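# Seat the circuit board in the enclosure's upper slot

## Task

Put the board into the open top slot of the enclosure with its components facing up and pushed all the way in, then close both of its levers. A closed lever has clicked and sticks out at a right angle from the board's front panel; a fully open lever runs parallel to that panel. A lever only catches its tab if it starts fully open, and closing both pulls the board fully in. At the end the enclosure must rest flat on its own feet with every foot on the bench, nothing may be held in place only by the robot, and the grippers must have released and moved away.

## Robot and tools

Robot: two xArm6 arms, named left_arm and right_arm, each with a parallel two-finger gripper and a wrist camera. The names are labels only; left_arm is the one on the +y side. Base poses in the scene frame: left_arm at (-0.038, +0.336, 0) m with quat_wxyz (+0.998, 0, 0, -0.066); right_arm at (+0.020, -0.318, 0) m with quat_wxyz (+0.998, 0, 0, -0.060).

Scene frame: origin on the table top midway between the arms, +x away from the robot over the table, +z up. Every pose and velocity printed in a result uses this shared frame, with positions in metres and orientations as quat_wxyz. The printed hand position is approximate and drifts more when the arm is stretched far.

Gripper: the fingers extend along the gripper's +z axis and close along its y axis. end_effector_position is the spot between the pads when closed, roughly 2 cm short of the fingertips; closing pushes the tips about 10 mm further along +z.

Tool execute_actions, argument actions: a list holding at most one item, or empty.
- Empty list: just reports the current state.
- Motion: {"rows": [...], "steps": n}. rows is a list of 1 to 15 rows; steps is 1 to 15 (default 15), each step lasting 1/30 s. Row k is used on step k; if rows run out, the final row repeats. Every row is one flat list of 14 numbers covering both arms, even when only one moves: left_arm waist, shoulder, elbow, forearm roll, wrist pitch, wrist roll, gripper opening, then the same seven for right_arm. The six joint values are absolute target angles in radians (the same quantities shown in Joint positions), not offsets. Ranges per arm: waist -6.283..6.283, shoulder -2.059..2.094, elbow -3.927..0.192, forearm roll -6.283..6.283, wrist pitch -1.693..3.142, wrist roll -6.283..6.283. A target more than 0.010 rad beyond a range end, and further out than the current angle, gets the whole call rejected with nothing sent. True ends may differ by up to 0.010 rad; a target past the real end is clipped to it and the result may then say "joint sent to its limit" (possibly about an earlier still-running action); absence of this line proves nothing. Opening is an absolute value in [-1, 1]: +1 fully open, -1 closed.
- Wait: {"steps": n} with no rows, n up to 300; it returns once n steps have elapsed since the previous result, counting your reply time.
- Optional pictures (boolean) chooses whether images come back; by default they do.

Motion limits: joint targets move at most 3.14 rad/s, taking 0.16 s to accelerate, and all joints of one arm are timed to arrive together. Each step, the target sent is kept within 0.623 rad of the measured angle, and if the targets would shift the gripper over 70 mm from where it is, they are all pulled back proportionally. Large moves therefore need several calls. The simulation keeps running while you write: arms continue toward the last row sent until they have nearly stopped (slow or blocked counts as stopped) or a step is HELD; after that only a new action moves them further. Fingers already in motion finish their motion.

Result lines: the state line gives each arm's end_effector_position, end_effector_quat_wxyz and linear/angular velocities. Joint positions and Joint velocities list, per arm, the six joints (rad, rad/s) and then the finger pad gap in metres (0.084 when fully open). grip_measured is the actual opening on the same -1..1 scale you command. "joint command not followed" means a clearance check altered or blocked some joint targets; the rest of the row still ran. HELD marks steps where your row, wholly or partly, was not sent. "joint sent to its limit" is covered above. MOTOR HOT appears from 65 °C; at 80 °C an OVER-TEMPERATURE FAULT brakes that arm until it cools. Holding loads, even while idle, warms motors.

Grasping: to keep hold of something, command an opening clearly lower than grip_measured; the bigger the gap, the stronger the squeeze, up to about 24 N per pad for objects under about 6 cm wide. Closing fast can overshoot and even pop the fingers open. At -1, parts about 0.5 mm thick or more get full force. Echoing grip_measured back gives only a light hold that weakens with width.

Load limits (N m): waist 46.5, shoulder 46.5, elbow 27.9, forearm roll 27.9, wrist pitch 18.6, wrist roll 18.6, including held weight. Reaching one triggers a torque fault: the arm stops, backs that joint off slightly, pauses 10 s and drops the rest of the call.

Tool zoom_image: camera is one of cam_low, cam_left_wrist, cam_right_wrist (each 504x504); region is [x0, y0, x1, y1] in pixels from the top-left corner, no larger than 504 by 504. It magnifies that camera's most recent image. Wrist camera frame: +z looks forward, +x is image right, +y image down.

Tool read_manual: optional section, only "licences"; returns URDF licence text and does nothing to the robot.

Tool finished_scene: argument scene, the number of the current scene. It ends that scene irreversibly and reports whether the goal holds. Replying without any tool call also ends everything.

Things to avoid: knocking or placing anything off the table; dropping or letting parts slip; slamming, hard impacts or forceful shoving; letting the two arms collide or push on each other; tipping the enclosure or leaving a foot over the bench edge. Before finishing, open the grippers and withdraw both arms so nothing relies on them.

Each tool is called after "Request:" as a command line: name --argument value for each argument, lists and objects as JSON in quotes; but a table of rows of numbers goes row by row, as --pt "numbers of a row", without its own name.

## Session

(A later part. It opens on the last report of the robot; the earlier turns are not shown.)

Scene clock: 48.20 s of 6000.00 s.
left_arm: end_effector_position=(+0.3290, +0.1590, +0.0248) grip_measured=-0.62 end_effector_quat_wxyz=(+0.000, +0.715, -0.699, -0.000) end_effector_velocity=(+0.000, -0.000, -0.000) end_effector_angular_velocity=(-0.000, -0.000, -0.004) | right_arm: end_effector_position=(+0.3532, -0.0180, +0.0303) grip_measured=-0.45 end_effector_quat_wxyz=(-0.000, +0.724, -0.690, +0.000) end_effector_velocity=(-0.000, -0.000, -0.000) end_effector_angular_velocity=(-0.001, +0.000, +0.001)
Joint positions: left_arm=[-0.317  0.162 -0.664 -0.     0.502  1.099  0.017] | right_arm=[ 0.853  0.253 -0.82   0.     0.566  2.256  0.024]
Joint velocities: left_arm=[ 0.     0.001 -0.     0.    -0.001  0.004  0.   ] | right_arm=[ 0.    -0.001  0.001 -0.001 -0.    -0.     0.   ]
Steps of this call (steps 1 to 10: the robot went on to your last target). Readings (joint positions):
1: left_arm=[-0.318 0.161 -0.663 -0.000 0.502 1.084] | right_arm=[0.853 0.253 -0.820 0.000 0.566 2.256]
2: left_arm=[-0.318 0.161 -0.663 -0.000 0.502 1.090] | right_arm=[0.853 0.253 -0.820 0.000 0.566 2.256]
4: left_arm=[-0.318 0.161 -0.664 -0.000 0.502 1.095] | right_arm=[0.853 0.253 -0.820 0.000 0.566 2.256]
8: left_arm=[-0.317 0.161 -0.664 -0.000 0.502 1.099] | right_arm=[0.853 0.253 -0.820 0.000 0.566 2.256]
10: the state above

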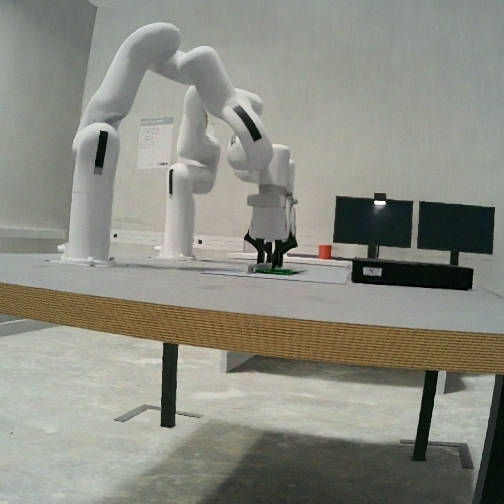

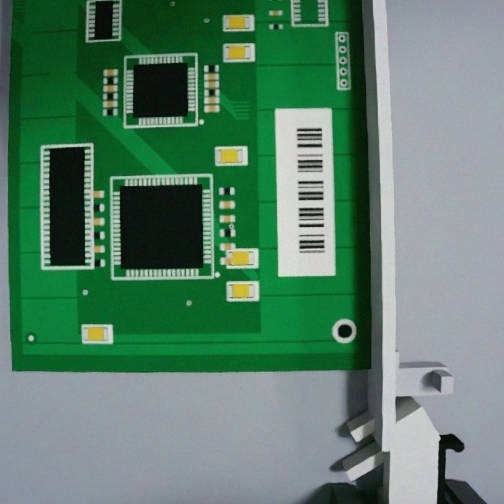

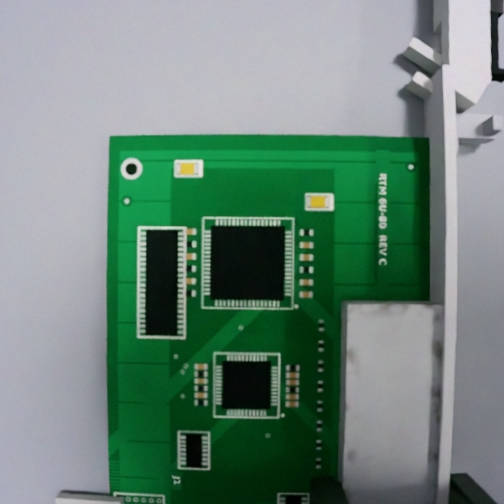

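Request:
execute_actions --actions '[{"rows":[[-0.317,0.1616,-0.664,0,0.5024,1.1,-0.2,0.8533,0.253,-0.8194,0,0.5664,2.256,-0.9]],"steps":6}]' --pictures false

Request:
execute_actions --actions '[{"rows":[[-0.317,-0.1,-0.72,0,0.82,1.1,-0.2,0.8533,0.253,-0.8194,0,0.5664,2.256,-0.9]]}]' --pictures false

Request:
execute_actions --actions '[{"rows":[[-0.15,-0.1,-0.72,0,-0.4,0,-0.2,0.8533,0.18,-0.826,0,0.646,2.256,-0.9]]}]' --pictures false

Request:
execute_actions --actions '[{"steps":20}]' --pictures false

Request:
execute_actions --actions '[{"rows":[[-0.15,-0.1,0,0,-1.1,-3.14,-0.2,0.7823,0.4199,-1.178,0,0.7581,2.147,-0.9]]}]' --pictures false

Request:
execute_actions --actions '[{"steps":40}]'

Request:
zoom_image --camera "cam_low" --region '[260,220,420,300]'

Scene clock: 55.40 s of 6000.00 s.
left_arm: end_effector_position=(+0.3294, +0.1592, +0.0250) grip_measured=-0.23 end_effector_quat_wxyz=(-0.000, +0.715, -0.699, +0.000) end_effector_velocity=(-0.002, -0.000, -0.001) end_effector_angular_velocity=(+0.001, +0.003, -0.001) | right_arm: end_effector_position=(+0.3529, -0.0182, +0.0301) grip_measured=-0.45 end_effector_quat_wxyz=(+0.000, +0.724, -0.690, +0.000) end_effector_velocity=(+0.000, -0.000, -0.000) end_effector_angular_velocity=(+0.001, -0.000, -0.002)
Joint positions: left_arm=[-0.316  0.162 -0.664  0.     0.502  1.1    0.034] | right_arm=[ 0.853  0.253 -0.819 -0.     0.567  2.256  0.024]
Joint velocities: left_arm=[-0.003  0.001  0.002 -0.001  0.    -0.     0.012] | right_arm=[-0.001  0.     0.001  0.001 -0.002  0.001  0.   ]
Steps of this call (steps 1 to 30: the robot went on to your last target; steps 31 to 90: nothing new was sent; then 4.00 s passed at rest; steps 91 to 96: all 6 steps of this action). Readings (joint positions):
91: left_arm=[-0.317 0.162 -0.664 0.000 0.502 1.100] | right_arm=[0.853 0.253 -0.819 -0.000 0.566 2.256]
92: left_arm=[-0.317 0.162 -0.664 0.000 0.502 1.100] | right_arm=[0.853 0.253 -0.819 -0.000 0.567 2.256]
94: left_arm=[-0.316 0.162 -0.664 0.000 0.502 1.100] | right_arm=[0.853 0.253 -0.819 -0.000 0.567 2.255]
96: the state above

Scene clock: 55.90 s of 6000.00 s.
left_arm: end_effector_position=(+0.3265, +0.1603, +0.1246) grip_measured=-0.22 end_effector_quat_wxyz=(-0.000, +0.715, -0.699, +0.000) end_effector_velocity=(-0.025, +0.012, +0.004) end_effector_angular_velocity=(+0.034, +0.069, -0.002) | right_arm: end_effector_position=(+0.3530, -0.0182, +0.0301) grip_measured=-0.45 end_effector_quat_wxyz=(+0.000, +0.724, -0.690, -0.000) end_effector_velocity=(+0.000, -0.000, -0.000) end_effector_angular_velocity=(+0.000, +0.000, -0.002)
Joint positions: left_arm=[-0.317 -0.094 -0.718  0.     0.812  1.1    0.035] | right_arm=[ 0.853  0.253 -0.819 -0.     0.567  2.256  0.024]
Joint velocities: left_arm=[-0.001 -0.047  0.018  0.     0.106  0.    -0.   ] | right_arm=[-0.001  0.    -0.     0.001 -0.     0.001  0.   ]
Steps of this call (steps 1 to 15: all 15 steps of this action). Readings (joint positions):
1: left_arm=[-0.316 0.161 -0.664 0.000 0.502 1.100] | right_arm=[0.853 0.253 -0.819 -0.000 0.567 2.256]
2: left_arm=[-0.317 0.160 -0.664 0.000 0.506 1.100] | right_arm=[0.853 0.253 -0.819 -0.000 0.567 2.256]
4: left_arm=[-0.317 0.131 -0.667 0.000 0.547 1.100] | right_arm=[0.853 0.253 -0.819 -0.000 0.567 2.256]
8: left_arm=[-0.317 -0.002 -0.702 0.000 0.698 1.100] | right_arm=[0.853 0.253 -0.819 -0.000 0.567 2.256]
15: the state above

Scene clock: 56.40 s of 6000.00 s.
left_arm: end_effector_position=(+0.4584, +0.1618, +0.2049) grip_measured=-0.22 end_effector_quat_wxyz=(-0.028, +0.871, -0.407, +0.275) end_effector_velocity=(+0.268, -0.002, +0.293) end_effector_angular_velocity=(-1.213, -1.127, +1.397) | right_arm: end_effector_position=(+0.3521, -0.0189, +0.0581) grip_measured=-0.45 end_effector_quat_wxyz=(+0.001, +0.724, -0.690, -0.000) end_effector_velocity=(+0.004, +0.003, +0.006) end_effector_angular_velocity=(+0.007, -0.009, +0.000)
Joint positions: left_arm=[-0.205 -0.098 -0.719 -0.     0.259  0.538  0.035] | right_arm=[ 0.853  0.181 -0.825  0.     0.646  2.256  0.024]
Joint velocities: left_arm=[ 0.165 -0.004 -0.005 -0.    -1.456 -1.453  0.   ] | right_arm=[-0.    -0.007 -0.009 -0.001  0.004 -0.     0.   ]
Steps of this call (steps 1 to 15: all 15 steps of this action). Readings (joint positions):
1: left_arm=[-0.317 -0.096 -0.718 0.000 0.815 1.100] | right_arm=[0.853 0.253 -0.819 -0.000 0.567 2.256]
2: left_arm=[-0.317 -0.096 -0.718 0.000 0.815 1.097] | right_arm=[0.853 0.251 -0.819 -0.000 0.570 2.256]
4: left_arm=[-0.308 -0.097 -0.717 0.000 0.780 1.058] | right_arm=[0.853 0.229 -0.817 -0.000 0.599 2.256]
8: left_arm=[-0.259 -0.097 -0.719 -0.000 0.591 0.871] | right_arm=[0.853 0.187 -0.827 -0.000 0.636 2.256]
15: the state above

Scene clock: 57.07 s of 6000.00 s.
left_arm: end_effector_position=(+0.5289, +0.1714, +0.3620) grip_measured=-0.21 end_effector_quat_wxyz=(+0.080, +0.813, -0.117, +0.565) end_effector_velocity=(+0.001, +0.001, +0.010) end_effector_angular_velocity=(-0.036, -0.028, +0.013) | right_arm: end_effector_position=(+0.3526, -0.0185, +0.0590) grip_measured=-0.45 end_effector_quat_wxyz=(+0.000, +0.724, -0.690, +0.000) end_effector_velocity=(-0.000, +0.001, +0.001) end_effector_angular_velocity=(+0.001, -0.001, +0.000)
Joint positions: left_arm=[-0.15  -0.1   -0.719  0.    -0.397  0.002  0.035] | right_arm=[ 0.853  0.18  -0.826  0.     0.646  2.256  0.024]
Joint velocities: left_arm=[ 0.003 -0.    -0.001 -0.    -0.035 -0.029  0.   ] | right_arm=[ 0.001 -0.001 -0.001  0.    -0.     0.001 -0.   ]
Steps of this call (steps 1 to 20: the robot went on to your last target). Readings (joint positions):
1: left_arm=[-0.200 -0.099 -0.720 -0.000 0.210 0.490] | right_arm=[0.853 0.181 -0.825 0.000 0.646 2.256]
2: left_arm=[-0.195 -0.099 -0.720 -0.000 0.161 0.444] | right_arm=[0.853 0.181 -0.825 0.000 0.646 2.256]
4: left_arm=[-0.187 -0.099 -0.720 -0.000 0.062 0.361] | right_arm=[0.853 0.180 -0.826 -0.000 0.646 2.256]
8: left_arm=[-0.171 -0.099 -0.720 0.000 -0.136 0.207] | right_arm=[0.853 0.180 -0.826 0.000 0.646 2.256]
20: the state above

Scene clock: 57.57 s of 6000.00 s.
left_arm: end_effector_position=(+0.4361, +0.1985, +0.2535) grip_measured=-0.21 end_effector_quat_wxyz=(+0.210, +0.819, +0.079, +0.528) end_effector_velocity=(-0.253, +0.073, -0.199) end_effector_angular_velocity=(-1.329, +0.418, +0.527) | right_arm: end_effector_position=(+0.4380, +0.0086, +0.0576) grip_measured=-0.45 end_effector_quat_wxyz=(+0.001, +0.737, -0.676, -0.000) end_effector_velocity=(+0.013, +0.005, -0.002) end_effector_angular_velocity=(-0.008, +0.010, +0.020)
Joint positions: left_arm=[-0.15  -0.099 -0.307  0.    -0.803 -0.473  0.035] | right_arm=[ 0.784  0.416 -1.17   0.     0.756  2.149  0.024]
Joint velocities: left_arm=[-0.    -0.002  0.924 -0.    -0.892 -1.489  0.   ] | right_arm=[-0.009  0.049 -0.073 -0.     0.036 -0.028  0.   ]
Steps of this call (steps 1 to 15: all 15 steps of this action). Readings (joint positions):
1: left_arm=[-0.150 -0.100 -0.719 0.000 -0.398 0.002] | right_arm=[0.853 0.180 -0.826 0.000 0.646 2.256]
2: left_arm=[-0.150 -0.100 -0.717 0.000 -0.401 -0.002] | right_arm=[0.853 0.182 -0.828 0.000 0.647 2.255]
4: left_arm=[-0.150 -0.102 -0.684 -0.000 -0.443 -0.042] | right_arm=[0.846 0.208 -0.865 0.000 0.661 2.242]
8: left_arm=[-0.150 -0.099 -0.530 0.000 -0.585 -0.187] | right_arm=[0.808 0.334 -1.054 -0.000 0.716 2.187]
15: the state above

Scene clock: 58.90 s of 6000.00 s.
left_arm: end_effector_position=(+0.3444, +0.2251, +0.2021) grip_measured=-0.21 end_effector_quat_wxyz=(+0.559, +0.118, +0.817, -0.078) end_effector_velocity=(+0.000, +0.000, +0.000) end_effector_angular_velocity=(-0.032, +0.009, +0.013) | right_arm: end_effector_position=(+0.4400, +0.0095, +0.0581) grip_measured=-0.45 end_effector_quat_wxyz=(+0.000, +0.737, -0.676, +0.000) end_effector_velocity=(+0.000, -0.000, +0.000) end_effector_angular_velocity=(-0.000, -0.000, -0.003)
Joint positions: left_arm=[-0.15  -0.1   -0.    -0.    -1.1   -3.137  0.035] | right_arm=[ 0.782  0.42  -1.178  0.     0.758  2.147  0.024]
Joint velocities: left_arm=[ 0.    -0.     0.    -0.     0.    -0.036 -0.   ] | right_arm=[-0.001 -0.    -0.    -0.     0.001  0.002 -0.   ]
Steps of this call (steps 1 to 40: the robot went on to your last target). Readings (joint positions):
1: left_arm=[-0.150 -0.100 -0.276 0.000 -0.832 -0.525] | right_arm=[0.783 0.417 -1.172 0.000 0.757 2.149]
2: left_arm=[-0.150 -0.100 -0.246 0.000 -0.862 -0.581] | right_arm=[0.783 0.418 -1.174 0.000 0.757 2.148]
4: left_arm=[-0.150 -0.100 -0.187 0.000 -0.918 -0.706] | right_arm=[0.783 0.418 -1.176 0.000 0.758 2.147]
8: left_arm=[-0.150 -0.100 -0.082 0.000 -1.020 -1.022] | right_arm=[0.783 0.419 -1.177 0.000 0.758 2.147]
40: the state above

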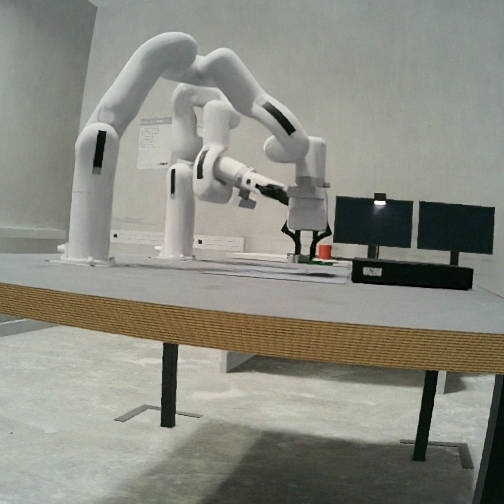

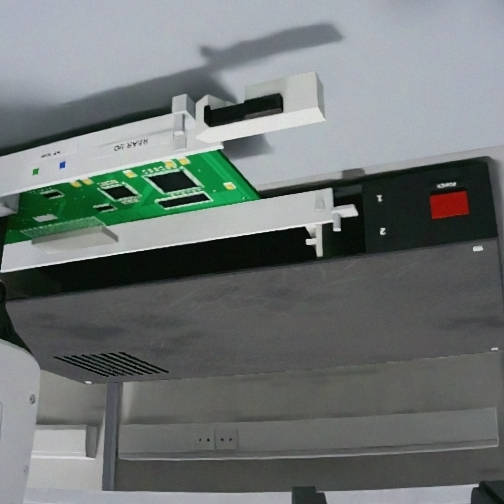

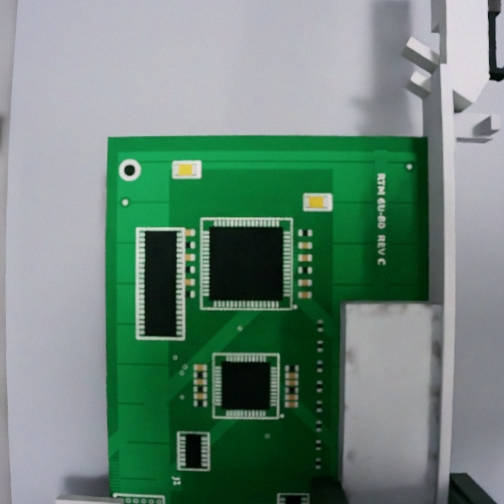

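Region (260, 220, 420, 300) of cam_low's 504x504 image, scaled by 3.150, with more detail than that image has.

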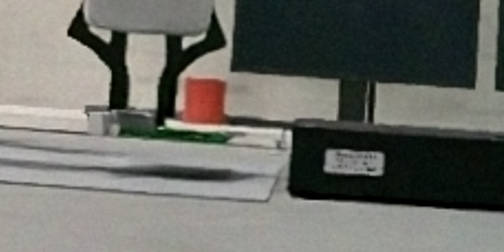

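Request:
execute_actions --actions '[{"rows":[[-0.15,-0.1,0,0,-1.1,-3.14,-0.2,0.77,0.442,-1.228,0,0.786,2.135,-0.9]]}]' --pictures false

Request:
execute_actions --actions '[{"rows":[[-0.15,-0.1,0,0,-1.1,-3.14,-0.2,0.7577,0.4744,-1.2775,0,0.8031,2.1227,-0.9]]}]'

Request:
zoom_image --camera "cam_left_wrist" --region '[230,150,400,290]'

Scene clock: 63.20 s of 6000.00 s.
left_arm: end_effector_position=(+0.3444, +0.2251, +0.2021) grip_measured=-0.21 end_effector_quat_wxyz=(+0.559, +0.117, +0.817, -0.079) end_effector_velocity=(-0.000, -0.000, -0.001) end_effector_angular_velocity=(+0.000, +0.002, -0.000) | right_arm: end_effector_position=(+0.4522, +0.0106, +0.0624) grip_measured=-0.45 end_effector_quat_wxyz=(+0.000, +0.737, -0.676, -0.000) end_effector_velocity=(+0.002, +0.001, +0.002) end_effector_angular_velocity=(+0.003, -0.004, -0.000)
Joint positions: left_arm=[-0.15  -0.1    0.    -0.    -1.1   -3.14   0.035] | right_arm=[ 0.77   0.442 -1.227  0.     0.786  2.135  0.024]
Joint velocities: left_arm=[-0.     0.001  0.    -0.     0.001 -0.    -0.   ] | right_arm=[-0.001  0.001 -0.008 -0.     0.002 -0.     0.   ]
Steps of this call (steps 1 to 30: the robot went on to your last target; steps 31 to 90: nothing new was sent; then 0.80 s passed at rest; steps 91 to 105: all 15 steps of this action). Readings (joint positions):
91: left_arm=[-0.150 -0.100 -0.000 0.000 -1.100 -3.140] | right_arm=[0.782 0.420 -1.178 0.000 0.758 2.147]
92: left_arm=[-0.150 -0.100 0.000 -0.000 -1.100 -3.140] | right_arm=[0.782 0.421 -1.180 0.000 0.760 2.146]
94: left_arm=[-0.150 -0.100 0.000 -0.000 -1.100 -3.140] | right_arm=[0.777 0.430 -1.199 0.000 0.771 2.142]
98: left_arm=[-0.150 -0.100 0.000 0.000 -1.100 -3.140] | right_arm=[0.771 0.439 -1.224 -0.000 0.782 2.136]
105: the state above

Scene clock: 63.70 s of 6000.00 s.
left_arm: end_effector_position=(+0.3444, +0.2251, +0.2021) grip_measured=-0.21 end_effector_quat_wxyz=(+0.559, +0.117, +0.817, -0.079) end_effector_velocity=(-0.000, +0.000, -0.001) end_effector_angular_velocity=(+0.001, +0.002, -0.000) | right_arm: end_effector_position=(+0.4648, +0.0117, +0.0620) grip_measured=-0.45 end_effector_quat_wxyz=(+0.000, +0.737, -0.676, -0.000) end_effector_velocity=(+0.001, -0.000, +0.000) end_effector_angular_velocity=(+0.000, -0.000, -0.000)
Joint positions: left_arm=[-0.15  -0.1   -0.    -0.    -1.1   -3.14   0.035] | right_arm=[ 0.758  0.474 -1.277  0.     0.803  2.123  0.024]
Joint velocities: left_arm=[-0.     0.     0.     0.     0.002  0.    -0.   ] | right_arm=[-0.001  0.001 -0.003  0.     0.001 -0.001 -0.   ]
Steps of this call (steps 1 to 15: all 15 steps of this action). Readings (joint positions):
1: left_arm=[-0.150 -0.100 0.000 0.000 -1.100 -3.140] | right_arm=[0.770 0.442 -1.228 0.000 0.786 2.135]
2: left_arm=[-0.150 -0.100 0.000 -0.000 -1.100 -3.140] | right_arm=[0.770 0.443 -1.230 0.000 0.787 2.134]
4: left_arm=[-0.150 -0.100 -0.000 0.000 -1.100 -3.140] | right_arm=[0.765 0.456 -1.249 0.000 0.794 2.130]
8: left_arm=[-0.150 -0.100 0.000 -0.000 -1.100 -3.140] | right_arm=[0.759 0.471 -1.273 -0.000 0.801 2.124]
15: the state above

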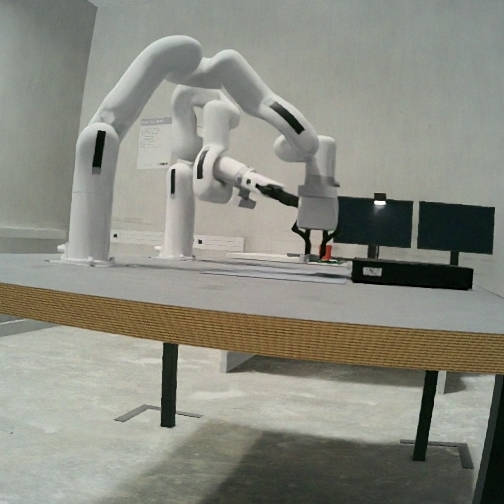

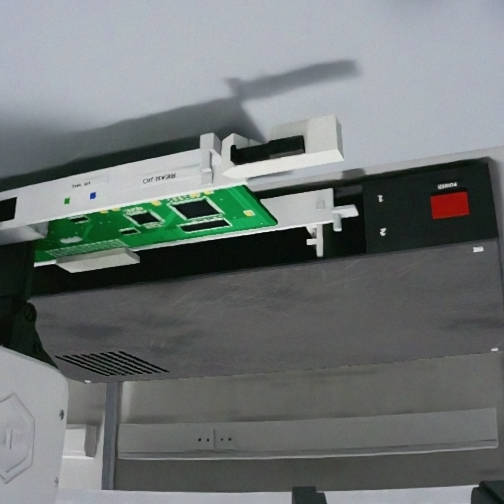

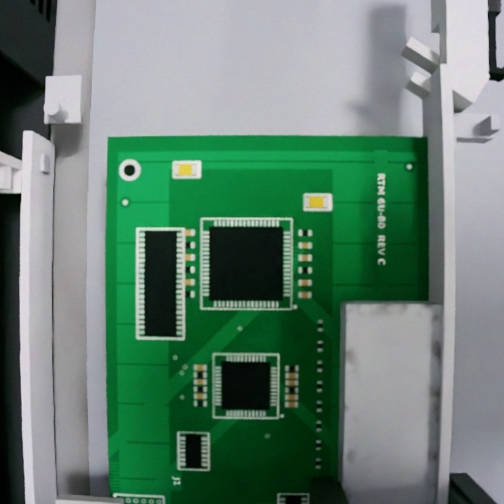

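Region (230, 150, 400, 290) of cam_left_wrist's 504x504 image, scaled by 2.965, with more detail than that image has; it fills the top 415 rows of this view, and the rest is white.

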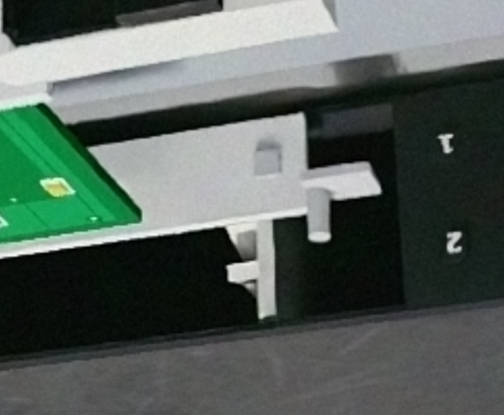

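Request:
execute_actions --actions '[{"rows":[[-0.15,-0.1,0,0,-1.1,-3.14,-0.2,0.772,0.4925,-1.306,0,0.8135,2.132,-0.9]]}]' --pictures false

Request:
execute_actions --actions '[{"rows":[[-0.15,-0.1,0,0,-1.1,-3.14,-0.2,0.766,0.509,-1.333,0,0.824,2.126,-0.9],[-0.15,-0.1,0,0,-1.1,-3.14,-0.2,0.766,0.509,-1.333,0,0.824,2.126,-0.9],[-0.15,-0.1,0,0,-1.1,-3.14,-0.2,0.766,0.509,-1.333,0,0.824,2.126,-0.9],[-0.15,-0.1,0,0,-1.1,-3.14,-0.2,0.76,0.5255,-1.36,0,0.8345,2.12,-0.9],[-0.15,-0.1,0,0,-1.1,-3.14,-0.2,0.76,0.5255,-1.36,0,0.8345,2.12,-0.9],[-0.15,-0.1,0,0,-1.1,-3.14,-0.2,0.76,0.5255,-1.36,0,0.8345,2.12,-0.9],[-0.15,-0.1,0,0,-1.1,-3.14,-0.2,0.7543,0.542,-1.3864,0,0.8444,2.114,-0.9]]}]'

Request:
zoom_image --camera "cam_left_wrist" --region '[230,150,400,290]'

Scene clock: 71.67 s of 6000.00 s.
left_arm: end_effector_position=(+0.3444, +0.2251, +0.2021) grip_measured=-0.21 end_effector_quat_wxyz=(+0.559, +0.117, +0.817, -0.079) end_effector_velocity=(+0.000, +0.000, -0.000) end_effector_angular_velocity=(+0.001, +0.001, -0.000) | right_arm: end_effector_position=(+0.4650, +0.0215, +0.0619) grip_measured=-0.45 end_effector_quat_wxyz=(+0.000, +0.739, -0.674, -0.000) end_effector_velocity=(-0.000, +0.001, +0.000) end_effector_angular_velocity=(+0.000, +0.001, -0.001)
Joint positions: left_arm=[-0.15  -0.1   -0.     0.    -1.1   -3.14   0.035] | right_arm=[ 0.772  0.492 -1.306 -0.     0.813  2.132  0.024]
Joint velocities: left_arm=[ 0.     0.001 -0.    -0.     0.001  0.001  0.   ] | right_arm=[ 0.002  0.001 -0.002  0.001  0.001  0.002 -0.   ]
Steps of this call (steps 1 to 15: the robot went on to your last target; steps 16 to 90: nothing new was sent; then 4.47 s passed at rest; steps 91 to 105: all 15 steps of this action). Readings (joint positions):
91: left_arm=[-0.150 -0.100 0.000 0.000 -1.100 -3.140] | right_arm=[0.758 0.474 -1.278 0.000 0.803 2.123]
92: left_arm=[-0.150 -0.100 -0.000 -0.000 -1.100 -3.140] | right_arm=[0.758 0.476 -1.279 -0.000 0.804 2.124]
94: left_arm=[-0.150 -0.100 -0.000 0.000 -1.100 -3.140] | right_arm=[0.764 0.483 -1.291 -0.000 0.808 2.127]
98: left_arm=[-0.150 -0.100 -0.000 0.000 -1.100 -3.140] | right_arm=[0.771 0.491 -1.303 0.000 0.812 2.131]
105: the state above

Scene clock: 72.17 s of 6000.00 s.
left_arm: end_effector_position=(+0.3444, +0.2251, +0.2021) grip_measured=-0.21 end_effector_quat_wxyz=(+0.559, +0.117, +0.817, -0.079) end_effector_velocity=(-0.000, +0.000, -0.001) end_effector_angular_velocity=(-0.002, +0.003, +0.002) | right_arm: end_effector_position=(+0.4835, +0.0233, +0.0620) grip_measured=-0.45 end_effector_quat_wxyz=(+0.000, +0.739, -0.674, +0.000) end_effector_velocity=(+0.005, +0.000, -0.001) end_effector_angular_velocity=(-0.003, +0.004, +0.002)
Joint positions: left_arm=[-0.15  -0.1    0.     0.    -1.1   -3.14   0.035] | right_arm=[ 0.755  0.541 -1.384 -0.     0.843  2.115  0.024]
Joint velocities: left_arm=[ 0.     0.001  0.    -0.     0.001 -0.003 -0.   ] | right_arm=[-0.004  0.018 -0.027 -0.     0.014 -0.006 -0.   ]
Steps of this call (steps 1 to 15: all 15 steps of this action). Readings (joint positions):
1: left_arm=[-0.150 -0.100 -0.000 -0.000 -1.100 -3.140] | right_arm=[0.772 0.492 -1.306 -0.000 0.813 2.132]
2: left_arm=[-0.150 -0.100 0.000 -0.000 -1.100 -3.140] | right_arm=[0.772 0.494 -1.308 0.000 0.815 2.131]
4: left_arm=[-0.150 -0.100 0.000 0.000 -1.100 -3.140] | right_arm=[0.769 0.500 -1.319 0.000 0.819 2.129]
8: left_arm=[-0.150 -0.100 0.000 -0.000 -1.100 -3.140] | right_arm=[0.762 0.519 -1.349 -0.000 0.830 2.122]
15: the state above

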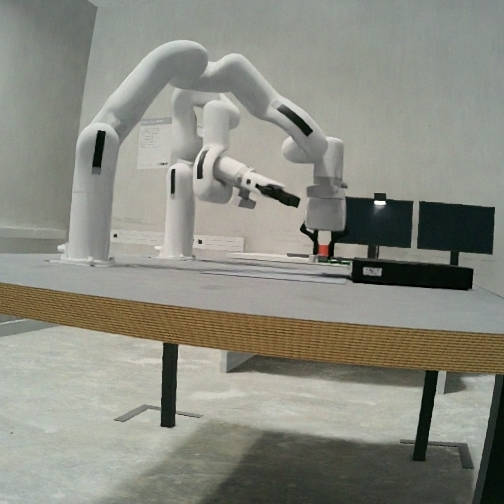

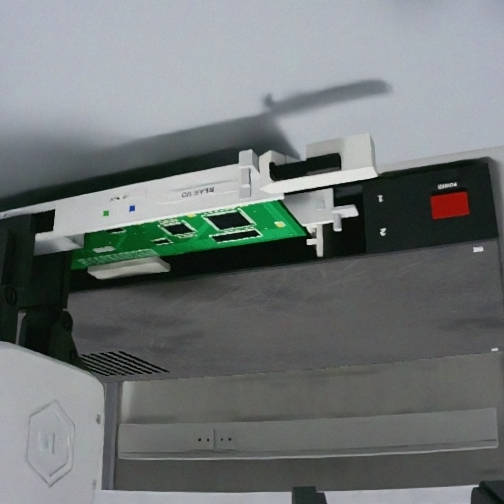

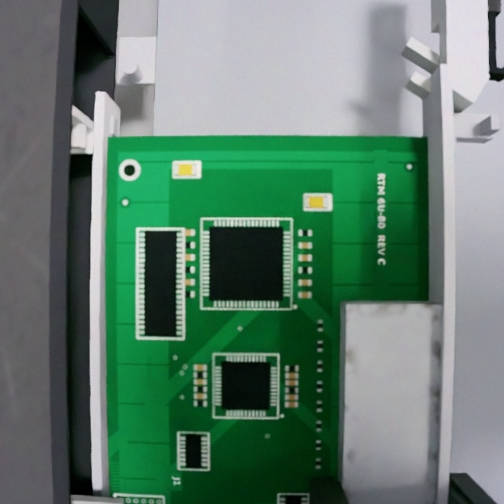

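Region (230, 150, 400, 290) of cam_left_wrist's 504x504 image, scaled by 2.965, with more detail than that image has; it fills the top 415 rows of this view, and the rest is white.

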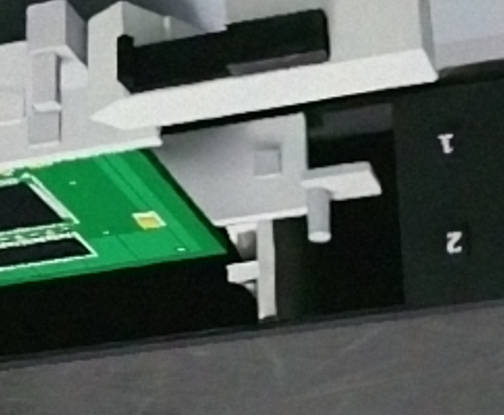

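Request:
execute_actions --actions '[{"rows":[[-0.15,-0.1,0,0,-1.1,-3.14,-0.2,0.7543,0.545,-1.386,0,0.841,2.114,-0.9],[-0.15,-0.1,0,0,-1.1,-3.14,-0.2,0.7543,0.545,-1.386,0,0.841,2.114,-0.9],[-0.15,-0.1,0,0,-1.1,-3.14,-0.2,0.7513,0.5547,-1.402,0,0.8473,2.111,-0.9],[-0.15,-0.1,0,0,-1.1,-3.14,-0.2,0.7513,0.5547,-1.402,0,0.8473,2.111,-0.9],[-0.15,-0.1,0,0,-1.1,-3.14,-0.2,0.7483,0.5644,-1.418,0,0.8536,2.108,-0.9],[-0.15,-0.1,0,0,-1.1,-3.14,-0.2,0.7483,0.5644,-1.418,0,0.8536,2.108,-0.9],[-0.15,-0.1,0,0,-1.1,-3.14,-0.2,0.7453,0.574,-1.434,0,0.86,2.105,-0.9],[-0.15,-0.1,0,0,-1.1,-3.14,-0.2,0.7453,0.574,-1.434,0,0.86,2.105,-0.9],[-0.15,-0.1,0,0,-1.1,-3.14,-0.2,0.742,0.5837,-1.45,0,0.8663,2.102,-0.9],[-0.15,-0.1,0,0,-1.1,-3.14,-0.2,0.742,0.5837,-1.45,0,0.8663,2.102,-0.9],[-0.15,-0.1,0,0,-1.1,-3.14,-0.2,0.739,0.593,-1.465,0,0.872,2.099,-0.9]]}]' --pictures false

Request:
execute_actions --actions '[{"steps":10}]'

Scene clock: 80.63 s of 6000.00 s.
left_arm: end_effector_position=(+0.3444, +0.2251, +0.2021) grip_measured=-0.21 end_effector_quat_wxyz=(+0.559, +0.117, +0.817, -0.079) end_effector_velocity=(-0.000, -0.000, -0.001) end_effector_angular_velocity=(+0.002, +0.002, -0.000) | right_arm: end_effector_position=(+0.4988, +0.0244, +0.0594) grip_measured=-0.45 end_effector_quat_wxyz=(+0.001, +0.738, -0.674, -0.000) end_effector_velocity=(+0.024, -0.000, -0.005) end_effector_angular_velocity=(-0.006, +0.008, -0.002)
Joint positions: left_arm=[-0.15  -0.1   -0.    -0.    -1.1   -3.14   0.035] | right_arm=[ 0.741  0.588 -1.454  0.     0.869  2.101  0.024]
Joint velocities: left_arm=[-0.     0.     0.     0.     0.002  0.001  0.   ] | right_arm=[-0.024  0.077 -0.113 -0.     0.046 -0.022  0.   ]
Steps of this call (steps 1 to 15: the robot went on to your last target; steps 16 to 90: nothing new was sent; then 4.97 s passed at rest; steps 91 to 105: all 15 steps of this action). Readings (joint positions):
91: left_arm=[-0.150 -0.100 0.000 0.000 -1.100 -3.140] | right_arm=[0.754 0.542 -1.386 0.000 0.844 2.114]
92: left_arm=[-0.150 -0.100 -0.000 -0.000 -1.100 -3.140] | right_arm=[0.754 0.542 -1.386 -0.000 0.844 2.114]
94: left_arm=[-0.150 -0.100 -0.000 0.000 -1.100 -3.140] | right_arm=[0.754 0.544 -1.388 0.000 0.843 2.114]
98: left_arm=[-0.150 -0.100 -0.000 0.000 -1.100 -3.140] | right_arm=[0.750 0.558 -1.407 0.000 0.850 2.110]
105: the state above

Scene clock: 80.97 s of 6000.00 s.
left_arm: end_effector_position=(+0.3444, +0.2251, +0.2021) grip_measured=-0.21 end_effector_quat_wxyz=(+0.559, +0.117, +0.817, -0.079) end_effector_velocity=(+0.000, +0.000, -0.000) end_effector_angular_velocity=(+0.001, +0.001, +0.000) | right_arm: end_effector_position=(+0.5009, +0.0247, +0.0595) grip_measured=-0.45 end_effector_quat_wxyz=(+0.001, +0.739, -0.674, -0.000) end_effector_velocity=(+0.002, +0.000, +0.002) end_effector_angular_velocity=(+0.002, -0.004, -0.003)
Joint positions: left_arm=[-0.15  -0.1    0.     0.    -1.1   -3.14   0.035] | right_arm=[ 0.739  0.594 -1.463  0.     0.873  2.099  0.024]
Joint velocities: left_arm=[ 0.001 -0.001  0.    -0.     0.002  0.001 -0.   ] | right_arm=[-0.002 -0.001 -0.003 -0.    -0.001  0.001  0.   ]
Steps of this call (steps 1 to 10: the robot went on to your last target). Readings (joint positions):
1: left_arm=[-0.150 -0.100 -0.000 0.000 -1.100 -3.140] | right_arm=[0.740 0.590 -1.457 0.000 0.870 2.100]
2: left_arm=[-0.150 -0.100 0.000 0.000 -1.100 -3.140] | right_arm=[0.740 0.591 -1.459 0.000 0.871 2.100]
4: left_arm=[-0.150 -0.100 -0.000 0.000 -1.100 -3.140] | right_arm=[0.740 0.593 -1.461 0.000 0.872 2.099]
8: left_arm=[-0.150 -0.100 0.000 0.000 -1.100 -3.140] | right_arm=[0.739 0.594 -1.463 0.000 0.873 2.099]
10: the state above

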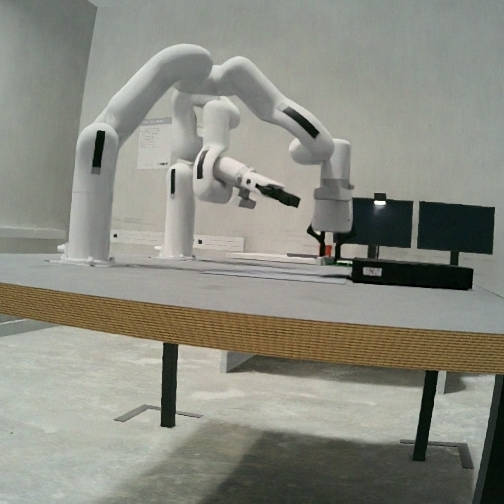

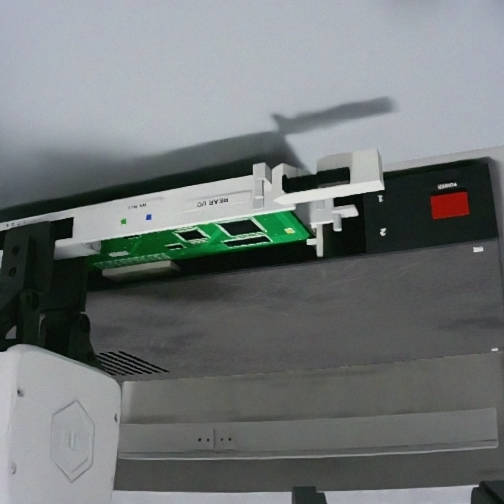

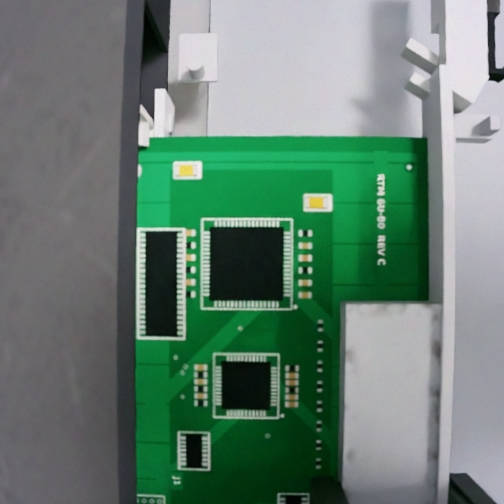

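Being guided down; lower 2 mm more and by -y 1 mm.

Request:
execute_actions --actions '[{"rows":[[-0.15,-0.1,0,0,-1.1,-3.14,-0.2,0.738,0.596,-1.463,0,0.867,2.096,-0.9],[-0.15,-0.1,0,0,-1.1,-3.14,-0.2,0.738,0.596,-1.463,0,0.867,2.096,-0.9],[-0.15,-0.1,0,0,-1.1,-3.14,-0.2,0.738,0.596,-1.463,0,0.867,2.096,-0.9],[-0.15,-0.1,0,0,-1.1,-3.14,-0.2,0.735,0.6057,-1.479,0,0.8733,2.093,-0.9],[-0.15,-0.1,0,0,-1.1,-3.14,-0.2,0.735,0.6057,-1.479,0,0.8733,2.093,-0.9],[-0.15,-0.1,0,0,-1.1,-3.14,-0.2,0.732,0.6154,-1.495,0,0.8796,2.09,-0.9],[-0.15,-0.1,0,0,-1.1,-3.14,-0.2,0.732,0.6154,-1.495,0,0.8796,2.09,-0.9],[-0.15,-0.1,0,0,-1.1,-3.14,-0.2,0.729,0.625,-1.511,0,0.886,2.087,-0.9],[-0.15,-0.1,0,0,-1.1,-3.14,-0.2,0.729,0.625,-1.511,0,0.886,2.087,-0.9],[-0.15,-0.1,0,0,-1.1,-3.14,-0.2,0.726,0.6347,-1.527,0,0.8923,2.084,-0.9],[-0.15,-0.1,0,0,-1.1,-3.14,-0.2,0.726,0.6347,-1.527,0,0.8923,2.084,-0.9],[-0.15,-0.1,0,0,-1.1,-3.14,-0.2,0.723,0.6445,-1.5435,0,0.899,2.081,-0.9]]}]' --pictures false

Request:
execute_actions --actions '[{"steps":10}]'

Scene clock: 87.03 s of 6000.00 s.
left_arm: end_effector_position=(+0.3444, +0.2251, +0.2021) grip_measured=-0.21 end_effector_quat_wxyz=(+0.559, +0.117, +0.817, -0.079) end_effector_velocity=(-0.000, -0.000, -0.000) end_effector_angular_velocity=(+0.002, +0.001, -0.001) | right_arm: end_effector_position=(+0.5159, +0.0259, +0.0589) grip_measured=-0.45 end_effector_quat_wxyz=(-0.000, +0.739, -0.674, -0.000) end_effector_velocity=(+0.027, +0.003, -0.004) end_effector_angular_velocity=(-0.011, +0.023, +0.005)
Joint positions: left_arm=[-0.15  -0.1   -0.     0.    -1.1   -3.14   0.035] | right_arm=[ 0.726  0.635 -1.529  0.001  0.893  2.084  0.024]
Joint velocities: left_arm=[-0.     0.     0.     0.     0.001  0.002  0.   ] | right_arm=[-0.023  0.103 -0.165  0.005  0.088 -0.031 -0.   ]
Steps of this call (steps 1 to 30: the robot went on to your last target; steps 31 to 90: nothing new was sent; then 2.57 s passed at rest; steps 91 to 105: all 15 steps of this action). Readings (joint positions):
91: left_arm=[-0.150 -0.100 -0.000 -0.000 -1.100 -3.140] | right_arm=[0.739 0.593 -1.465 -0.000 0.872 2.099]
92: left_arm=[-0.150 -0.100 0.000 -0.000 -1.100 -3.140] | right_arm=[0.739 0.593 -1.465 0.000 0.871 2.099]
94: left_arm=[-0.150 -0.100 -0.000 0.000 -1.100 -3.140] | right_arm=[0.739 0.594 -1.465 0.000 0.869 2.097]
98: left_arm=[-0.150 -0.100 0.000 -0.000 -1.100 -3.140] | right_arm=[0.736 0.604 -1.479 -0.000 0.872 2.094]
105: the state above

Scene clock: 87.37 s of 6000.00 s.
left_arm: end_effector_position=(+0.3444, +0.2251, +0.2021) grip_measured=-0.21 end_effector_quat_wxyz=(+0.559, +0.117, +0.817, -0.079) end_effector_velocity=(-0.000, -0.000, -0.001) end_effector_angular_velocity=(+0.002, +0.002, -0.001) | right_arm: end_effector_position=(+0.5187, +0.0261, +0.0585) grip_measured=-0.45 end_effector_quat_wxyz=(-0.000, +0.739, -0.673, -0.000) end_effector_velocity=(+0.002, +0.000, -0.000) end_effector_angular_velocity=(+0.001, -0.002, -0.001)
Joint positions: left_arm=[-0.15  -0.1   -0.     0.    -1.1   -3.14   0.035] | right_arm=[ 0.724  0.644 -1.543  0.     0.899  2.081  0.024]
Joint velocities: left_arm=[-0.001  0.     0.    -0.     0.002  0.001  0.   ] | right_arm=[-0.002  0.005 -0.006 -0.    -0.002 -0.    -0.   ]
Steps of this call (steps 1 to 10: the robot went on to your last target). Readings (joint positions):
1: left_arm=[-0.150 -0.100 0.000 -0.000 -1.100 -3.140] | right_arm=[0.726 0.637 -1.533 0.001 0.896 2.083]
2: left_arm=[-0.150 -0.100 0.000 0.000 -1.100 -3.140] | right_arm=[0.725 0.639 -1.536 0.001 0.898 2.083]
4: left_arm=[-0.150 -0.100 -0.000 0.000 -1.100 -3.140] | right_arm=[0.725 0.642 -1.540 0.001 0.899 2.082]
8: left_arm=[-0.150 -0.100 0.000 0.000 -1.100 -3.140] | right_arm=[0.724 0.644 -1.543 0.000 0.899 2.081]
10: the state above

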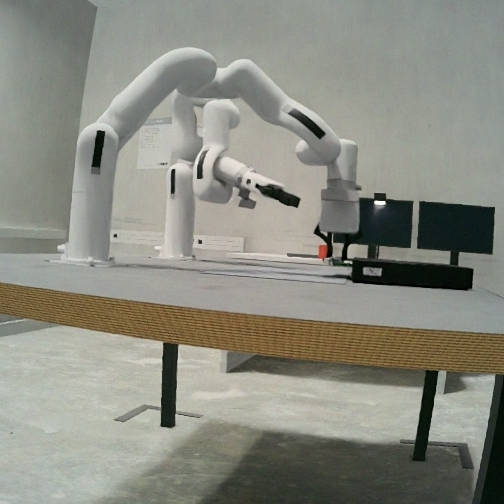

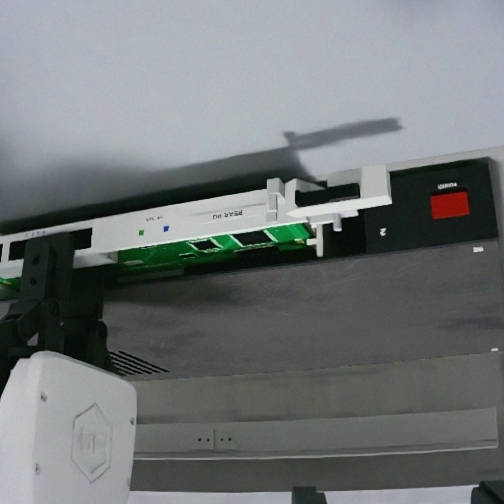

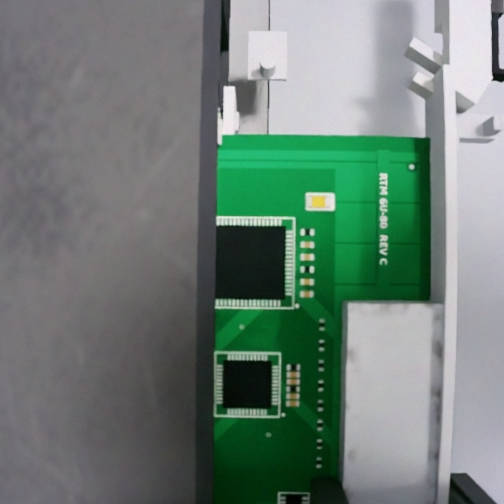

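Request:
execute_actions --actions '[{"rows":[[-0.15,-0.1,0,0,-1.1,-3.14,-0.2,0.724,0.6445,-1.5435,0,0.899,2.081,-0.2]],"steps":8}]' --pictures false

Request:
execute_actions --actions '[{"rows":[[-0.15,-0.1,0,0,-1.1,-3.14,-0.2,0.724,0.59,-1.56,0,0.97,2.081,-0.2]],"steps":12}]' --pictures false

Request:
execute_actions --actions '[{"rows":[[-0.15,-0.1,0,0,-1.1,-3.14,-0.2,0.7894,0.50,-1.42,0,0.92,2.148,-1]]}]' --pictures false

Request:
execute_actions --actions '[{"rows":[[-0.15,-0.1,0,0,-1.1,-3.14,-0.2,0.7894,0.5625,-1.405,0,0.8425,2.148,-1]]}]' --pictures false

Request:
execute_actions --actions '[{"rows":[[-0.15,-0.1,0,0,-1.1,-3.14,-0.2,0.785,0.5765,-1.4286,0,0.852,2.144,-1],[-0.15,-0.1,0,0,-1.1,-3.14,-0.2,0.785,0.5765,-1.4286,0,0.852,2.144,-1],[-0.15,-0.1,0,0,-1.1,-3.14,-0.2,0.785,0.5765,-1.4286,0,0.852,2.144,-1],[-0.15,-0.1,0,0,-1.1,-3.14,-0.2,0.7806,0.5906,-1.452,0,0.8617,2.139,-1],[-0.15,-0.1,0,0,-1.1,-3.14,-0.2,0.7806,0.5906,-1.452,0,0.8617,2.139,-1],[-0.15,-0.1,0,0,-1.1,-3.14,-0.2,0.7806,0.5906,-1.452,0,0.8617,2.139,-1],[-0.15,-0.1,0,0,-1.1,-3.14,-0.2,0.776,0.6046,-1.476,0,0.8713,2.135,-1],[-0.15,-0.1,0,0,-1.1,-3.14,-0.2,0.776,0.6046,-1.476,0,0.8713,2.135,-1],[-0.15,-0.1,0,0,-1.1,-3.14,-0.2,0.776,0.6046,-1.476,0,0.8713,2.135,-1],[-0.15,-0.1,0,0,-1.1,-3.14,-0.2,0.7717,0.6187,-1.4995,0,0.881,2.13,-1],[-0.15,-0.1,0,0,-1.1,-3.14,-0.2,0.7717,0.6187,-1.4995,0,0.881,2.13,-1],[-0.15,-0.1,0,0,-1.1,-3.14,-0.2,0.7717,0.6187,-1.4995,0,0.881,2.13,-1],[-0.15,-0.1,0,0,-1.1,-3.14,-0.2,0.7673,0.6327,-1.523,0,0.8905,2.126,-1]]}]' --pictures false

Request:
execute_actions --actions '[{"rows":[[-0.15,-0.1,0,0,-1.1,-3.14,-0.2,0.763,0.6467,-1.547,0,0.9,2.122,-1],[-0.15,-0.1,0,0,-1.1,-3.14,-0.2,0.763,0.6467,-1.547,0,0.9,2.122,-1],[-0.15,-0.1,0,0,-1.1,-3.14,-0.2,0.7585,0.6608,-1.5704,0,0.9096,2.117,-1],[-0.15,-0.1,0,0,-1.1,-3.14,-0.2,0.7585,0.6608,-1.5704,0,0.9096,2.117,-1],[-0.15,-0.1,0,0,-1.1,-3.14,-0.2,0.754,0.6748,-1.594,0,0.9192,2.113,-1],[-0.15,-0.1,0,0,-1.1,-3.14,-0.2,0.754,0.6748,-1.594,0,0.9192,2.113,-1],[-0.15,-0.1,0,0,-1.1,-3.14,-0.2,0.7496,0.6889,-1.6177,0,0.9288,2.108,-1],[-0.15,-0.1,0,0,-1.1,-3.14,-0.2,0.7496,0.6889,-1.6177,0,0.9288,2.108,-1],[-0.15,-0.1,0,0,-1.1,-3.14,-0.2,0.7452,0.7029,-1.6413,0,0.9384,2.104,-1]]}]' --pictures false

Request:
execute_actions --actions '[{"steps":8}]'

Scene clock: 108.40 s of 6000.00 s.
left_arm: end_effector_position=(+0.3444, +0.2251, +0.2021) grip_measured=-0.21 end_effector_quat_wxyz=(+0.559, +0.117, +0.817, -0.079) end_effector_velocity=(+0.000, -0.000, +0.001) end_effector_angular_velocity=(-0.001, -0.001, +0.000) | right_arm: end_effector_position=(+0.5217, +0.0248, +0.0598) grip_measured=-0.22 end_effector_quat_wxyz=(-0.002, +0.739, -0.674, +0.001) end_effector_velocity=(-0.016, +0.007, -0.007) end_effector_angular_velocity=(-0.009, +0.028, +0.014)
Joint positions: left_arm=[-0.15  -0.1   -0.     0.    -1.1   -3.14   0.035] | right_arm=[ 0.72   0.644 -1.546 -0.002  0.897  2.081  0.034]
Joint velocities: left_arm=[-0.    -0.001 -0.     0.    -0.    -0.001  0.   ] | right_arm=[0.022 0.002 0.014 0.011 0.013 0.001 0.006]
Steps of this call (steps 1 to 30: the robot went on to your last target; steps 31 to 90: nothing new was sent; then 17.77 s passed at rest; steps 91 to 98: all 8 steps of this action). Readings (joint positions):
91: left_arm=[-0.150 -0.100 -0.000 0.000 -1.100 -3.140] | right_arm=[0.723 0.644 -1.544 0.000 0.899 2.081]
92: left_arm=[-0.150 -0.100 -0.000 0.000 -1.100 -3.140] | right_arm=[0.723 0.644 -1.544 0.000 0.899 2.081]
94: left_arm=[-0.150 -0.100 -0.000 0.000 -1.100 -3.140] | right_arm=[0.721 0.645 -1.545 -0.002 0.897 2.081]
98: the state above

Scene clock: 108.80 s of 6000.00 s.
left_arm: end_effector_position=(+0.3444, +0.2251, +0.2021) grip_measured=-0.21 end_effector_quat_wxyz=(+0.559, +0.117, +0.817, -0.079) end_effector_velocity=(-0.000, +0.000, -0.000) end_effector_angular_velocity=(+0.000, +0.001, +0.000) | right_arm: end_effector_position=(+0.5181, +0.0254, +0.0917) grip_measured=-0.22 end_effector_quat_wxyz=(+0.000, +0.739, -0.673, +0.000) end_effector_velocity=(-0.019, -0.011, -0.023) end_effector_angular_velocity=(-0.042, +0.062, +0.000)
Joint positions: left_arm=[-0.15  -0.1   -0.     0.    -1.1   -3.14   0.035] | right_arm=[ 0.724  0.591 -1.559 -0.     0.968  2.081  0.035]
Joint velocities: left_arm=[ 0.    -0.     0.     0.     0.001 -0.    -0.   ] | right_arm=[ 0.002  0.014  0.031  0.001  0.03   0.001 -0.   ]
Steps of this call (steps 1 to 12: all 12 steps of this action). Readings (joint positions):
1: left_arm=[-0.150 -0.100 -0.000 0.000 -1.100 -3.140] | right_arm=[0.721 0.644 -1.545 -0.002 0.897 2.081]
2: left_arm=[-0.150 -0.100 0.000 0.000 -1.100 -3.140] | right_arm=[0.721 0.643 -1.545 -0.001 0.901 2.081]
4: left_arm=[-0.150 -0.100 0.000 0.000 -1.100 -3.140] | right_arm=[0.722 0.626 -1.546 -0.001 0.928 2.081]
8: left_arm=[-0.150 -0.100 0.000 0.000 -1.100 -3.140] | right_arm=[0.723 0.592 -1.563 -0.000 0.960 2.081]
12: the state above

Scene clock: 109.30 s of 6000.00 s.
left_arm: end_effector_position=(+0.3444, +0.2251, +0.2021) grip_measured=-0.21 end_effector_quat_wxyz=(+0.559, +0.117, +0.817, -0.079) end_effector_velocity=(+0.000, -0.000, +0.001) end_effector_angular_velocity=(-0.000, -0.003, -0.001) | right_arm: end_effector_position=(+0.4745, +0.0408, +0.0936) grip_measured=-1.00 end_effector_quat_wxyz=(+0.000, +0.739, -0.674, +0.000) end_effector_velocity=(-0.003, +0.001, +0.001) end_effector_angular_velocity=(+0.002, -0.002, -0.001)
Joint positions: left_arm=[-0.15  -0.1    0.     0.    -1.1   -3.14   0.035] | right_arm=[ 0.788  0.501 -1.421 -0.     0.92   2.147  0.   ]
Joint velocities: left_arm=[-0.    -0.002 -0.    -0.    -0.001  0.    -0.   ] | right_arm=[ 0.005 -0.008  0.011  0.    -0.006  0.006  0.   ]
Steps of this call (steps 1 to 15: all 15 steps of this action). Readings (joint positions):
1: left_arm=[-0.150 -0.100 0.000 -0.000 -1.100 -3.140] | right_arm=[0.724 0.591 -1.559 -0.000 0.969 2.081]
2: left_arm=[-0.150 -0.100 0.000 0.000 -1.100 -3.140] | right_arm=[0.725 0.590 -1.556 -0.000 0.968 2.083]
4: left_arm=[-0.150 -0.100 -0.000 -0.000 -1.100 -3.140] | right_arm=[0.739 0.567 -1.521 -0.000 0.954 2.100]
8: left_arm=[-0.150 -0.100 0.000 -0.000 -1.100 -3.140] | right_arm=[0.783 0.512 -1.439 0.000 0.928 2.138]
15: the state above

Scene clock: 109.80 s of 6000.00 s.
left_arm: end_effector_position=(+0.3444, +0.2251, +0.2021) grip_measured=-0.21 end_effector_quat_wxyz=(+0.559, +0.117, +0.817, -0.079) end_effector_velocity=(-0.000, -0.000, -0.000) end_effector_angular_velocity=(+0.001, +0.001, -0.000) | right_arm: end_effector_position=(+0.4756, +0.0424, +0.0588) grip_measured=-1.00 end_effector_quat_wxyz=(-0.001, +0.739, -0.674, +0.000) end_effector_velocity=(-0.004, -0.003, -0.008) end_effector_angular_velocity=(-0.009, +0.011, -0.001)
Joint positions: left_arm=[-0.15  -0.1    0.     0.    -1.1   -3.14   0.035] | right_arm=[ 0.789  0.561 -1.406 -0.     0.843  2.148  0.   ]
Joint velocities: left_arm=[-0.     0.     0.    -0.     0.001  0.001 -0.   ] | right_arm=[ 0.001  0.007  0.01   0.    -0.003  0.001  0.   ]
Steps of this call (steps 1 to 15: all 15 steps of this action). Readings (joint positions):
1: left_arm=[-0.150 -0.100 -0.000 -0.000 -1.100 -3.140] | right_arm=[0.789 0.501 -1.421 -0.000 0.920 2.148]
2: left_arm=[-0.150 -0.100 0.000 0.000 -1.100 -3.140] | right_arm=[0.789 0.502 -1.421 -0.000 0.917 2.148]
4: left_arm=[-0.150 -0.100 -0.000 0.000 -1.100 -3.140] | right_arm=[0.789 0.521 -1.419 -0.000 0.889 2.148]
8: left_arm=[-0.150 -0.100 -0.000 0.000 -1.100 -3.140] | right_arm=[0.789 0.559 -1.402 0.000 0.853 2.148]
15: the state above

Scene clock: 110.30 s of 6000.00 s.
left_arm: end_effector_position=(+0.3444, +0.2251, +0.2021) grip_measured=-0.21 end_effector_quat_wxyz=(+0.559, +0.117, +0.817, -0.079) end_effector_velocity=(+0.000, +0.000, +0.000) end_effector_angular_velocity=(+0.000, -0.000, +0.001) | right_arm: end_effector_position=(+0.4951, +0.0447, +0.0580) grip_measured=-1.00 end_effector_quat_wxyz=(+0.000, +0.739, -0.674, -0.000) end_effector_velocity=(+0.053, +0.006, -0.001) end_effector_angular_velocity=(-0.001, +0.001, -0.000)
Joint positions: left_arm=[-0.15  -0.1   -0.     0.    -1.1   -3.14   0.035] | right_arm=[ 0.772  0.618 -1.498  0.     0.88   2.131  0.   ]
Joint velocities: left_arm=[ 0.001  0.    -0.    -0.    -0.     0.     0.   ] | right_arm=[-0.045  0.151 -0.25   0.     0.1   -0.045  0.   ]
Steps of this call (steps 1 to 15: all 15 steps of this action). Readings (joint positions):
1: left_arm=[-0.150 -0.100 0.000 -0.000 -1.100 -3.140] | right_arm=[0.789 0.562 -1.406 -0.000 0.843 2.148]
2: left_arm=[-0.150 -0.100 0.000 0.000 -1.100 -3.140] | right_arm=[0.789 0.563 -1.407 0.000 0.844 2.148]
4: left_arm=[-0.150 -0.100 0.000 -0.000 -1.100 -3.140] | right_arm=[0.787 0.569 -1.416 0.000 0.847 2.146]
8: left_arm=[-0.150 -0.100 -0.000 -0.000 -1.100 -3.140] | right_arm=[0.782 0.585 -1.443 -0.000 0.858 2.141]
15: the state above

Scene clock: 110.80 s of 6000.00 s.
left_arm: end_effector_position=(+0.3444, +0.2251, +0.2021) grip_measured=-0.21 end_effector_quat_wxyz=(+0.559, +0.117, +0.817, -0.079) end_effector_velocity=(-0.000, -0.000, -0.001) end_effector_angular_velocity=(+0.001, +0.004, +0.000) | right_arm: end_effector_position=(+0.5204, +0.0456, +0.0571) grip_measured=-1.00 end_effector_quat_wxyz=(+0.006, +0.739, -0.673, -0.002) end_effector_velocity=(+0.025, -0.003, -0.000) end_effector_angular_velocity=(+0.008, -0.017, -0.005)
Joint positions: left_arm=[-0.15  -0.1   -0.     0.    -1.1   -3.14   0.035] | right_arm=[ 0.748  0.699 -1.636  0.001  0.949  2.105  0.   ]
Joint velocities: left_arm=[-0.     0.001 -0.    -0.     0.002 -0.     0.   ] | right_arm=[-0.027  0.051 -0.081 -0.005  0.012 -0.018  0.   ]
Steps of this call (steps 1 to 15: all 15 steps of this action). Readings (joint positions):
1: left_arm=[-0.150 -0.100 0.000 -0.000 -1.100 -3.140] | right_arm=[0.771 0.622 -1.505 0.000 0.883 2.129]
2: left_arm=[-0.150 -0.100 0.000 -0.000 -1.100 -3.140] | right_arm=[0.770 0.626 -1.512 0.001 0.888 2.128]
4: left_arm=[-0.150 -0.100 0.000 0.000 -1.100 -3.140] | right_arm=[0.769 0.635 -1.527 0.002 0.901 2.125]
8: left_arm=[-0.150 -0.100 0.000 -0.000 -1.100 -3.140] | right_arm=[0.765 0.657 -1.567 0.004 0.934 2.117]
15: the state above

Scene clock: 111.07 s of 6000.00 s.
left_arm: end_effector_position=(+0.3444, +0.2251, +0.2021) grip_measured=-0.21 end_effector_quat_wxyz=(+0.559, +0.117, +0.817, -0.079) end_effector_velocity=(+0.000, +0.000, +0.000) end_effector_angular_velocity=(+0.001, -0.002, +0.001) | right_arm: end_effector_position=(+0.5212, +0.0456, +0.0571) grip_measured=-1.00 end_effector_quat_wxyz=(+0.007, +0.740, -0.673, -0.001) end_effector_velocity=(-0.000, +0.001, +0.000) end_effector_angular_velocity=(-0.002, +0.000, +0.004)
Joint positions: left_arm=[-0.15  -0.1    0.    -0.    -1.1   -3.14   0.035] | right_arm=[ 0.748  0.702 -1.641  0.     0.952  2.104  0.   ]
Joint velocities: left_arm=[ 0.001  0.001 -0.    -0.    -0.002  0.001  0.   ] | right_arm=[ 0.002  0.002 -0.005 -0.002  0.004 -0.001  0.   ]
Steps of this call (steps 1 to 8: the robot went on to your last target). Readings (joint positions):
1: left_arm=[-0.150 -0.100 -0.000 0.000 -1.100 -3.140] | right_arm=[0.748 0.701 -1.638 0.001 0.949 2.105]
2: left_arm=[-0.150 -0.100 -0.000 -0.000 -1.100 -3.140] | right_arm=[0.747 0.701 -1.639 0.001 0.950 2.104]
4: left_arm=[-0.150 -0.100 -0.000 0.000 -1.100 -3.140] | right_arm=[0.748 0.702 -1.640 0.000 0.951 2.104]
8: the state above

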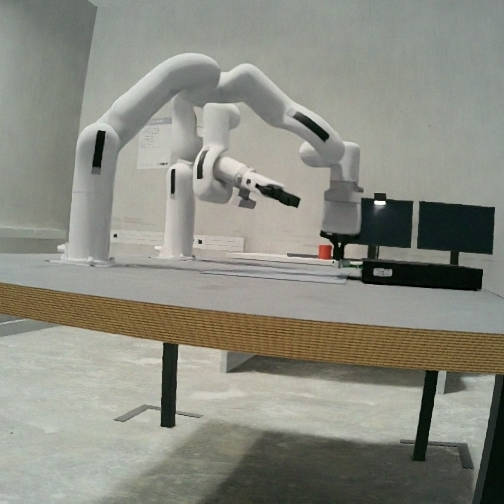

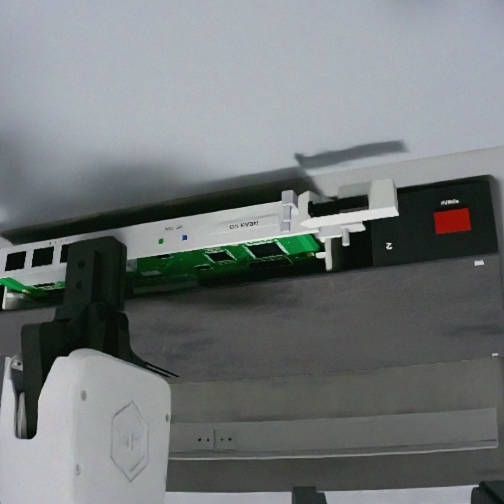

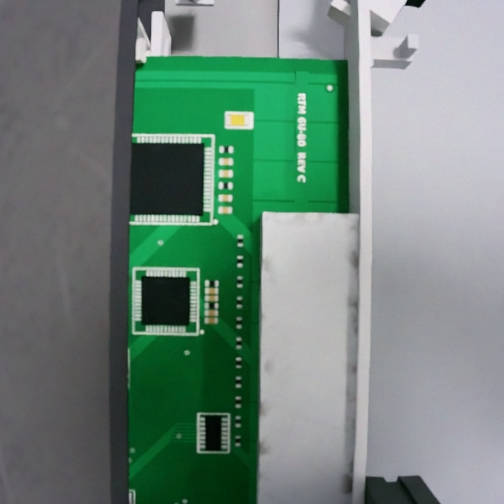

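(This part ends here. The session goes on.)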